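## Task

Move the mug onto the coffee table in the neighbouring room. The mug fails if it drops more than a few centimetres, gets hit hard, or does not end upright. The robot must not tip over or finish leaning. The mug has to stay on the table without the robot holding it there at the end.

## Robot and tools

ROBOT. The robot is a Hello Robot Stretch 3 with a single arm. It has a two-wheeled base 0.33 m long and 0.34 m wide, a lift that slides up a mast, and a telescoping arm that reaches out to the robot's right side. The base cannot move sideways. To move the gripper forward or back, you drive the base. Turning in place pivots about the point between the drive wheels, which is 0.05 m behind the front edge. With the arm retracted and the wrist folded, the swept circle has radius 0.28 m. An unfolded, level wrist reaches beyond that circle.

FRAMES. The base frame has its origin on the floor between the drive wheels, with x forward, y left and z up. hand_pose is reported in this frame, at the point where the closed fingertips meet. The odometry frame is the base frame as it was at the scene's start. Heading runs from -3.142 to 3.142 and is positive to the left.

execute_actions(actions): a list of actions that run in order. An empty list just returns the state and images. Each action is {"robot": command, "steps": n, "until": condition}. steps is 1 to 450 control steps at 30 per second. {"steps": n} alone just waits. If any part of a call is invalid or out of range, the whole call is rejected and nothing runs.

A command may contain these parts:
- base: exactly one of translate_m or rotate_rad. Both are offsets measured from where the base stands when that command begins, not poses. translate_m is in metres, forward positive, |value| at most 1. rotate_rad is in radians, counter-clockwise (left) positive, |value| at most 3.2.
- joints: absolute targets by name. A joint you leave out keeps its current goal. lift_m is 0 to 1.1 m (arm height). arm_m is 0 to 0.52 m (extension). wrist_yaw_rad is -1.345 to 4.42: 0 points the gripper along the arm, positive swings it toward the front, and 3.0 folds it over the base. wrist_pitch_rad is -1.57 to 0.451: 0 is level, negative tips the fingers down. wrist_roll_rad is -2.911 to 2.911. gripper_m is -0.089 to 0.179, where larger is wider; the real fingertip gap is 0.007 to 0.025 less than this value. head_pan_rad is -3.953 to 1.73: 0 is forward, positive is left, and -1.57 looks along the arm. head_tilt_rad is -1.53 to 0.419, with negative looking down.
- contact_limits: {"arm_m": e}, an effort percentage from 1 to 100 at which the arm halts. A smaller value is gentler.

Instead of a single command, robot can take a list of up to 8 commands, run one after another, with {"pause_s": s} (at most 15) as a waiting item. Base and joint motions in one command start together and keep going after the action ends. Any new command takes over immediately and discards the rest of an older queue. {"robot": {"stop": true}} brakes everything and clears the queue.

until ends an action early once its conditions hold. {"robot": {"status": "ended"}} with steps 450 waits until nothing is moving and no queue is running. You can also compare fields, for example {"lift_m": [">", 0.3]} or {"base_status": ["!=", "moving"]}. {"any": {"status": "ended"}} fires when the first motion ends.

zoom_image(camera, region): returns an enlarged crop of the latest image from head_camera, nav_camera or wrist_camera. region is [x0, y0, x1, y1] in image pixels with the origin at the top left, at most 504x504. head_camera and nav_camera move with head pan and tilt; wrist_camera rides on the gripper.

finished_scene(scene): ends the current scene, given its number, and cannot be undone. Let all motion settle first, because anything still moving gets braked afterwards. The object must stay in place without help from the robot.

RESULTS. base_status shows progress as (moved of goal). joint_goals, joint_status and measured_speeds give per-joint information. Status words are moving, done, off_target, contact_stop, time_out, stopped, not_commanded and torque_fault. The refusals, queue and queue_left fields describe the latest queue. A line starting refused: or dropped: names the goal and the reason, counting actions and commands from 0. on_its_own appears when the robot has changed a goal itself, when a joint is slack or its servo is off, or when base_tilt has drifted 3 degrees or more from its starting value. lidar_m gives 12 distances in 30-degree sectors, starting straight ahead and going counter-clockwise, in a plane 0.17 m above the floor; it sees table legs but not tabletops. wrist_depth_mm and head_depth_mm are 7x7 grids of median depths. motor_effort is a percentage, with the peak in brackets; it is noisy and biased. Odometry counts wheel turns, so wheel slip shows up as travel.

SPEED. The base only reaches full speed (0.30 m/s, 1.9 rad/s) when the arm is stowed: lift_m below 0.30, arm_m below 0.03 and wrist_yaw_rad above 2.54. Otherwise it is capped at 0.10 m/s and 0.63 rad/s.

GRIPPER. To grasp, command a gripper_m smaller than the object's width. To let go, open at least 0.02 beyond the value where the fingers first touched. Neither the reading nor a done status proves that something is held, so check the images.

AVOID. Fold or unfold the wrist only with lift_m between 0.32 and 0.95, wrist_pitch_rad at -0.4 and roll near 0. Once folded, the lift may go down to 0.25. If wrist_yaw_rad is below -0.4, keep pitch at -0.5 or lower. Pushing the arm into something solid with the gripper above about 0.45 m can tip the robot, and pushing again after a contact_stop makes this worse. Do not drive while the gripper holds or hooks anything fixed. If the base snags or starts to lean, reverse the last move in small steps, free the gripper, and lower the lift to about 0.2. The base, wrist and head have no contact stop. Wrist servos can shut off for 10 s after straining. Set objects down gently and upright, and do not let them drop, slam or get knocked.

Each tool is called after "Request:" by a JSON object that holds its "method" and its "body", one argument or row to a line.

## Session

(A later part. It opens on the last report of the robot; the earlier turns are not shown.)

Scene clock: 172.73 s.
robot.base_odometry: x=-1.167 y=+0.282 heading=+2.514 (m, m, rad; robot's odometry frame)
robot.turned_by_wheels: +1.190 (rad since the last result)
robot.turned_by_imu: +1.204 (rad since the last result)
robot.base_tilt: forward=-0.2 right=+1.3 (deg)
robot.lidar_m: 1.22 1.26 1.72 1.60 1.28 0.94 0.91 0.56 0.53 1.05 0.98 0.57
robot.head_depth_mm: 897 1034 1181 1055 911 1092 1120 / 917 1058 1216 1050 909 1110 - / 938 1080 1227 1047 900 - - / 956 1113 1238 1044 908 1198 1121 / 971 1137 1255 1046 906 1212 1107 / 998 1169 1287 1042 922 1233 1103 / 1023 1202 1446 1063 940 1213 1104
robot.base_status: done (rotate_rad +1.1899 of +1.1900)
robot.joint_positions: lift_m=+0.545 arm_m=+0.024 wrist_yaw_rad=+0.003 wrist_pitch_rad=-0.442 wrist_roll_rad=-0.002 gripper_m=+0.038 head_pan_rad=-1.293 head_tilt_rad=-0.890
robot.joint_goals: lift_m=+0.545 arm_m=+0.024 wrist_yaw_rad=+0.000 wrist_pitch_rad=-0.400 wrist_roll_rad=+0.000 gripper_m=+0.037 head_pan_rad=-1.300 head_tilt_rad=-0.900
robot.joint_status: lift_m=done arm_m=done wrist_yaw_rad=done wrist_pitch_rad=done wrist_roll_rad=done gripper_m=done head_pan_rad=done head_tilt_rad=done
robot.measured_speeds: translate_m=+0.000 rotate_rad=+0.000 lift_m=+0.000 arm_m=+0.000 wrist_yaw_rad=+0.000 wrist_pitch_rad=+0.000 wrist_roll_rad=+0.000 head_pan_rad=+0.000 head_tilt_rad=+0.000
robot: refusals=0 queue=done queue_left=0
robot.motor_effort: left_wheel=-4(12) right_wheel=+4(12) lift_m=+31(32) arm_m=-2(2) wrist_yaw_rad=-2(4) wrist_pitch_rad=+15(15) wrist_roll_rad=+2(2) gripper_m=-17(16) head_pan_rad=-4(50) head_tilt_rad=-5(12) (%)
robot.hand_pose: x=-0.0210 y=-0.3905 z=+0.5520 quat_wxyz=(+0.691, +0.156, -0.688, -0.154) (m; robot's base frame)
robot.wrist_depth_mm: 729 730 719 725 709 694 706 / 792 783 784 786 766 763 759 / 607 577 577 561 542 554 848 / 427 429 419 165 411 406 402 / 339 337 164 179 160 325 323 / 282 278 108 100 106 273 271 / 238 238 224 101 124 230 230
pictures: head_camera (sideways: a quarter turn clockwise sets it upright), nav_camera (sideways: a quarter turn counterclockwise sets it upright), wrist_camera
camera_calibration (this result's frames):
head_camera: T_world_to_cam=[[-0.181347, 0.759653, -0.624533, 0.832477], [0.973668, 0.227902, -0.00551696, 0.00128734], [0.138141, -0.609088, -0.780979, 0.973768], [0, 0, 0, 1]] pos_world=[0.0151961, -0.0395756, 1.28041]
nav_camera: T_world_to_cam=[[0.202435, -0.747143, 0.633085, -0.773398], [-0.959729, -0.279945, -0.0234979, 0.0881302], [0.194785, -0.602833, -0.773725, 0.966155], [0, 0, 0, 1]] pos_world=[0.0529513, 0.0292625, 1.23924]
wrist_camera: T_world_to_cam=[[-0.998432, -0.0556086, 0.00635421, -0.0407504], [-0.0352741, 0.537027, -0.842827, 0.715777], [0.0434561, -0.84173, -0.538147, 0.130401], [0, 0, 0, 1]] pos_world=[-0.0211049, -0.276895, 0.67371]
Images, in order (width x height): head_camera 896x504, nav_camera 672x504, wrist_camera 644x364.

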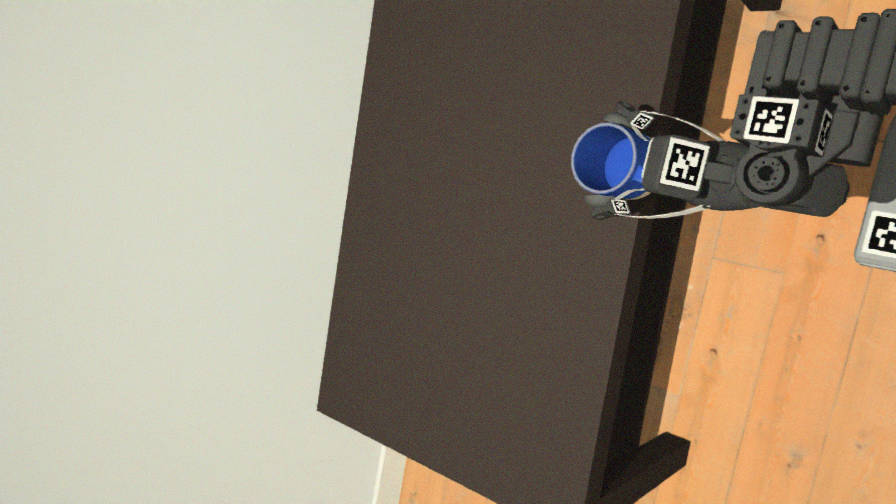

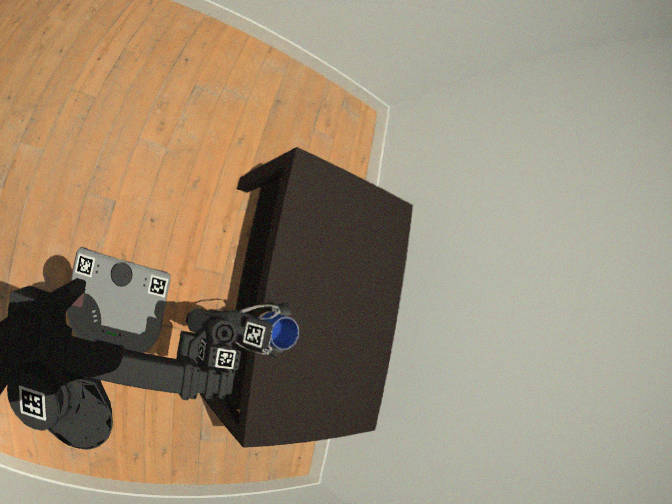

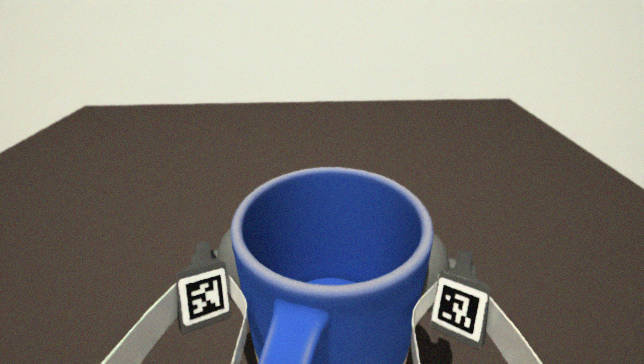

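Request:
{"method": "execute_actions", "body": {
  "actions": [
    {"robot":{"joints":{"arm_m":0.23,"lift_m":0.51}},"steps":300,"until":{"robot":{"arm_m":[">",0.222]}}},
    {"robot":{"joints":{"arm_m":0.23,"lift_m":0.486}},"steps":300,"until":{"robot":{"status":"ended"}}}
  ]
}}

Scene clock: 177.43 s.
robot.base_odometry: x=-1.167 y=+0.282 heading=+2.514 (m, m, rad; robot's odometry frame)
robot.turned_by_wheels: +0.000 (rad since the last result)
robot.turned_by_imu: +0.001 (rad since the last result)
robot.base_tilt: forward=-0.2 right=+1.4 (deg)
robot.lidar_m: 1.22 1.26 1.72 1.61 1.28 0.95 0.91 0.56 0.53 1.05 0.98 0.58
robot.head_depth_mm: 900 1029 1180 1051 930 1091 1109 / 916 1055 1211 1046 - 1179 1128 / 932 1083 1221 1046 909 1181 1122 / 953 1110 1247 1044 908 1188 1127 / 977 1139 1260 1044 908 1210 1104 / 999 1167 1288 1044 919 1234 1104 / 1020 1198 1447 1060 940 1212 1106
robot.base_status: done (rotate_rad +1.1899 of +1.1900)
robot.joint_positions: lift_m=+0.486 arm_m=+0.230 wrist_yaw_rad=+0.001 wrist_pitch_rad=-0.431 wrist_roll_rad=-0.003 gripper_m=+0.038 head_pan_rad=-1.293 head_tilt_rad=-0.890
robot.joint_goals: lift_m=+0.486 arm_m=+0.230 wrist_yaw_rad=+0.000 wrist_pitch_rad=-0.400 wrist_roll_rad=+0.000 gripper_m=+0.037 head_pan_rad=-1.300 head_tilt_rad=-0.900
robot.joint_status: lift_m=done arm_m=done wrist_yaw_rad=done wrist_pitch_rad=done wrist_roll_rad=done gripper_m=done head_pan_rad=done head_tilt_rad=done
robot.measured_speeds: translate_m=+0.000 rotate_rad=+0.000 lift_m=+0.000 arm_m=+0.000 wrist_yaw_rad=+0.000 wrist_pitch_rad=+0.000 wrist_roll_rad=+0.000 head_pan_rad=+0.000 head_tilt_rad=+0.000
robot: refusals=0 queue=done queue_left=0
robot.motor_effort: left_wheel=-4(4) right_wheel=+3(4) lift_m=+20(31) arm_m=+3(3) wrist_yaw_rad=-1(2) wrist_pitch_rad=+12(16) wrist_roll_rad=+2(1) gripper_m=-16(16) head_pan_rad=-4(3) head_tilt_rad=-5(4) (%)
robot.hand_pose: x=-0.0212 y=-0.5973 z=+0.4959 quat_wxyz=(+0.692, +0.152, -0.689, -0.151) (m; robot's base frame)
robot.wrist_depth_mm: 534 533 539 520 517 518 495 / 588 600 566 556 565 558 561 / 439 431 425 416 417 411 400 / 316 316 313 165 305 305 299 / 254 251 165 178 159 244 243 / 210 209 107 102 104 202 201 / 177 177 166 100 124 171 170
pictures: head_camera (sideways: a quarter turn clockwise sets it upright), nav_camera (sideways: a quarter turn counterclockwise sets it upright), wrist_camera
camera_calibration (this result's frames):
head_camera: T_world_to_cam=[[-0.181347, 0.759653, -0.624533, 0.832477], [0.973668, 0.227902, -0.00551696, 0.00128735], [0.138141, -0.609088, -0.780979, 0.973769], [0, 0, 0, 1]] pos_world=[0.0151961, -0.0395756, 1.28041]
nav_camera: T_world_to_cam=[[0.202435, -0.747143, 0.633085, -0.773398], [-0.959729, -0.279945, -0.0234979, 0.0881302], [0.194785, -0.602833, -0.773725, 0.966155], [0, 0, 0, 1]] pos_world=[0.0529513, 0.0292625, 1.23924]
wrist_camera: T_world_to_cam=[[-0.998496, -0.0543912, 0.00693625, -0.0517051], [-0.0346485, 0.527844, -0.848634, 0.776936], [0.042497, -0.847598, -0.528934, -0.0818771], [0, 0, 0, 1]] pos_world=[-0.0212281, -0.482312, 0.616386]
Images, in order (width x height): head_camera 896x504, nav_camera 672x504, wrist_camera 644x364.

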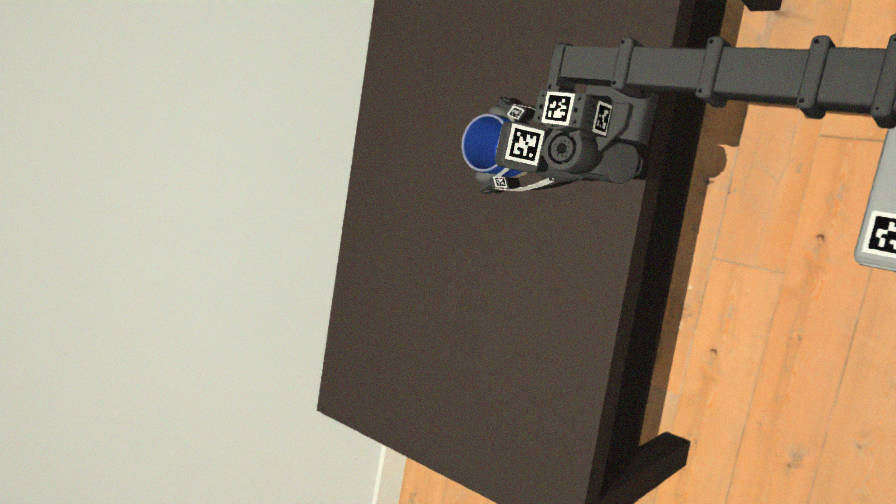

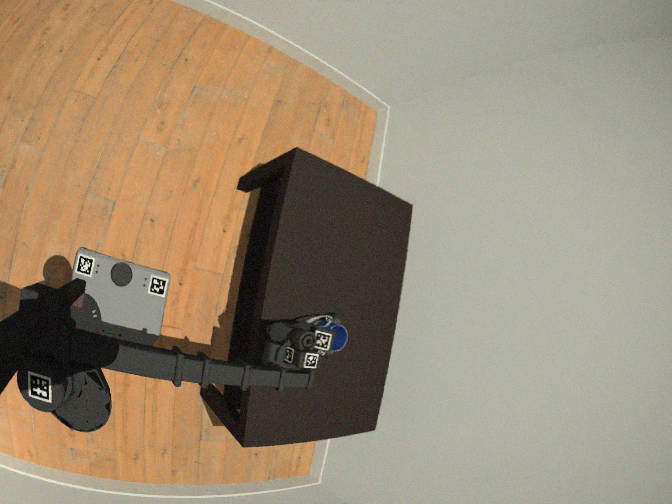

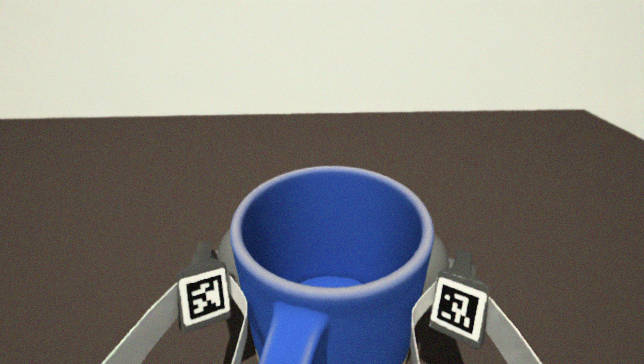

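The load on the wrist pitch is easing, so the mug has touched down. Next I'll release it and pull the arm back.

Request:
{"method": "execute_actions", "body": {
  "actions": [
    {"robot":[{"joints":{"gripper_m":0.165}},{"joints":{"arm_m":0.11}}],"steps":300,"until":{"robot":{"status":"ended"}}}
  ]
}}

Scene clock: 182.10 s.
robot.base_odometry: x=-1.167 y=+0.282 heading=+2.514 (m, m, rad; robot's odometry frame)
robot.turned_by_wheels: +0.000 (rad since the last result)
robot.turned_by_imu: +0.001 (rad since the last result)
robot.base_tilt: forward=-0.1 right=+1.3 (deg)
robot.lidar_m: 1.22 1.26 1.72 1.61 1.28 0.95 0.91 0.56 0.53 1.05 0.98 0.58
robot.head_depth_mm: 895 1036 1187 1050 914 1080 1112 / 914 1056 1213 1049 928 - 1131 / 935 1085 1223 1046 927 1182 1127 / 953 1111 1246 1046 905 1194 1124 / 976 1137 1260 1042 908 1208 1106 / 1000 1172 1292 1040 924 1234 1106 / 1025 1207 1456 1063 937 1210 1106
robot.base_status: done (rotate_rad +1.1899 of +1.1900)
robot.joint_positions: lift_m=+0.486 arm_m=+0.110 wrist_yaw_rad=+0.001 wrist_pitch_rad=-0.420 wrist_roll_rad=-0.002 gripper_m=+0.165 head_pan_rad=-1.293 head_tilt_rad=-0.890
robot.joint_goals: lift_m=+0.486 arm_m=+0.110 wrist_yaw_rad=+0.000 wrist_pitch_rad=-0.400 wrist_roll_rad=+0.000 gripper_m=+0.165 head_pan_rad=-1.300 head_tilt_rad=-0.900
robot.joint_status: lift_m=done arm_m=done wrist_yaw_rad=done wrist_pitch_rad=done wrist_roll_rad=done gripper_m=done head_pan_rad=done head_tilt_rad=done
robot.measured_speeds: translate_m=+0.000 rotate_rad=+0.000 lift_m=+0.000 arm_m=+0.000 wrist_yaw_rad=+0.000 wrist_pitch_rad=+0.000 wrist_roll_rad=+0.000 head_pan_rad=+0.000 head_tilt_rad=+0.000
robot: refusals=0 queue=done queue_left=0
robot.motor_effort: left_wheel=-4(4) right_wheel=+4(4) lift_m=+20(20) arm_m=-3(4) wrist_yaw_rad=-1(2) wrist_pitch_rad=+8(12) wrist_roll_rad=+2(2) gripper_m=+0(83) head_pan_rad=-4(4) head_tilt_rad=-5(6) (%)
robot.hand_pose: x=-0.0212 y=-0.4795 z=+0.4984 quat_wxyz=(+0.693, +0.148, -0.690, -0.147) (m; robot's base frame)
robot.wrist_depth_mm: 653 639 642 631 630 622 628 / 700 682 667 673 674 662 672 / 458 455 438 255 404 422 425 / 331 327 326 218 315 312 311 / 261 267 257 243 250 250 248 / 212 - 212 210 209 206 204 / - 175 179 178 178 174 179
pictures: head_camera (sideways: a quarter turn clockwise sets it upright), nav_camera (sideways: a quarter turn counterclockwise sets it upright), wrist_camera
camera_calibration (this result's frames):
head_camera: T_world_to_cam=[[-0.181347, 0.759653, -0.624533, 0.832477], [0.973668, 0.227902, -0.00551696, 0.00128735], [0.138141, -0.609088, -0.780979, 0.973769], [0, 0, 0, 1]] pos_world=[0.0151961, -0.0395756, 1.28041]
nav_camera: T_world_to_cam=[[0.202435, -0.747143, 0.633085, -0.773398], [-0.959729, -0.279945, -0.0234979, 0.0881302], [0.194785, -0.602833, -0.773725, 0.966155], [0, 0, 0, 1]] pos_world=[0.0529513, 0.0292625, 1.23924]
wrist_camera: T_world_to_cam=[[-0.998496, -0.0543087, 0.00751812, -0.0455639], [-0.0346302, 0.518415, -0.854428, 0.715226], [0.0425054, -0.853403, -0.519516, 0.0117969], [0, 0, 0, 1]] pos_world=[-0.0212283, -0.363191, 0.61758]
Images, in order (width x height): head_camera 896x504, nav_camera 672x504, wrist_camera 644x364.

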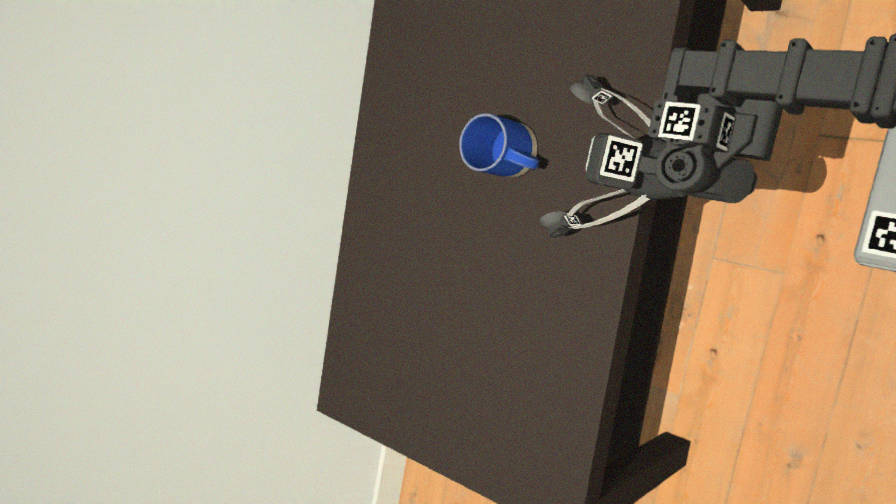

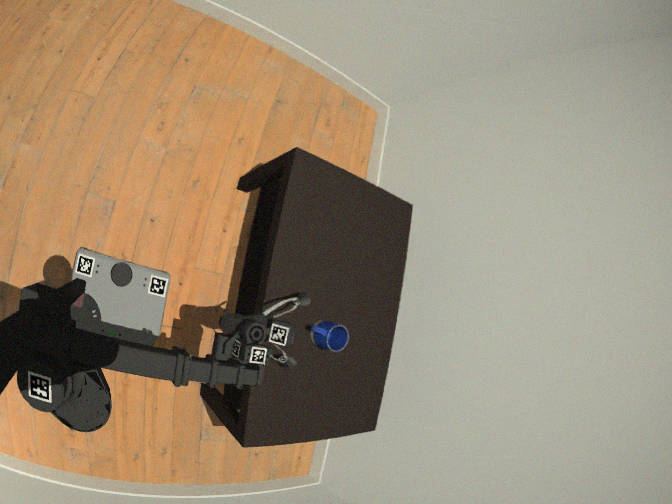

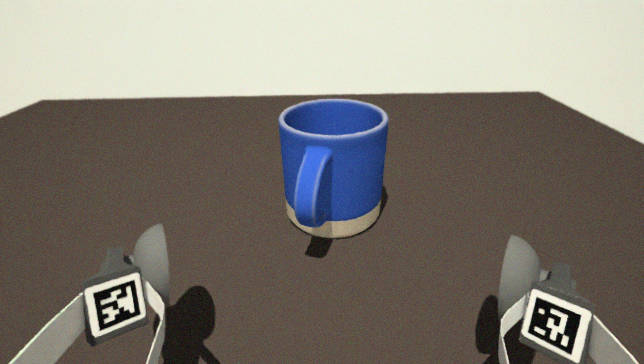

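Request:
{"method": "finished_scene", "body": {
  "scene": 2
}}

The scene is finished: the task was done.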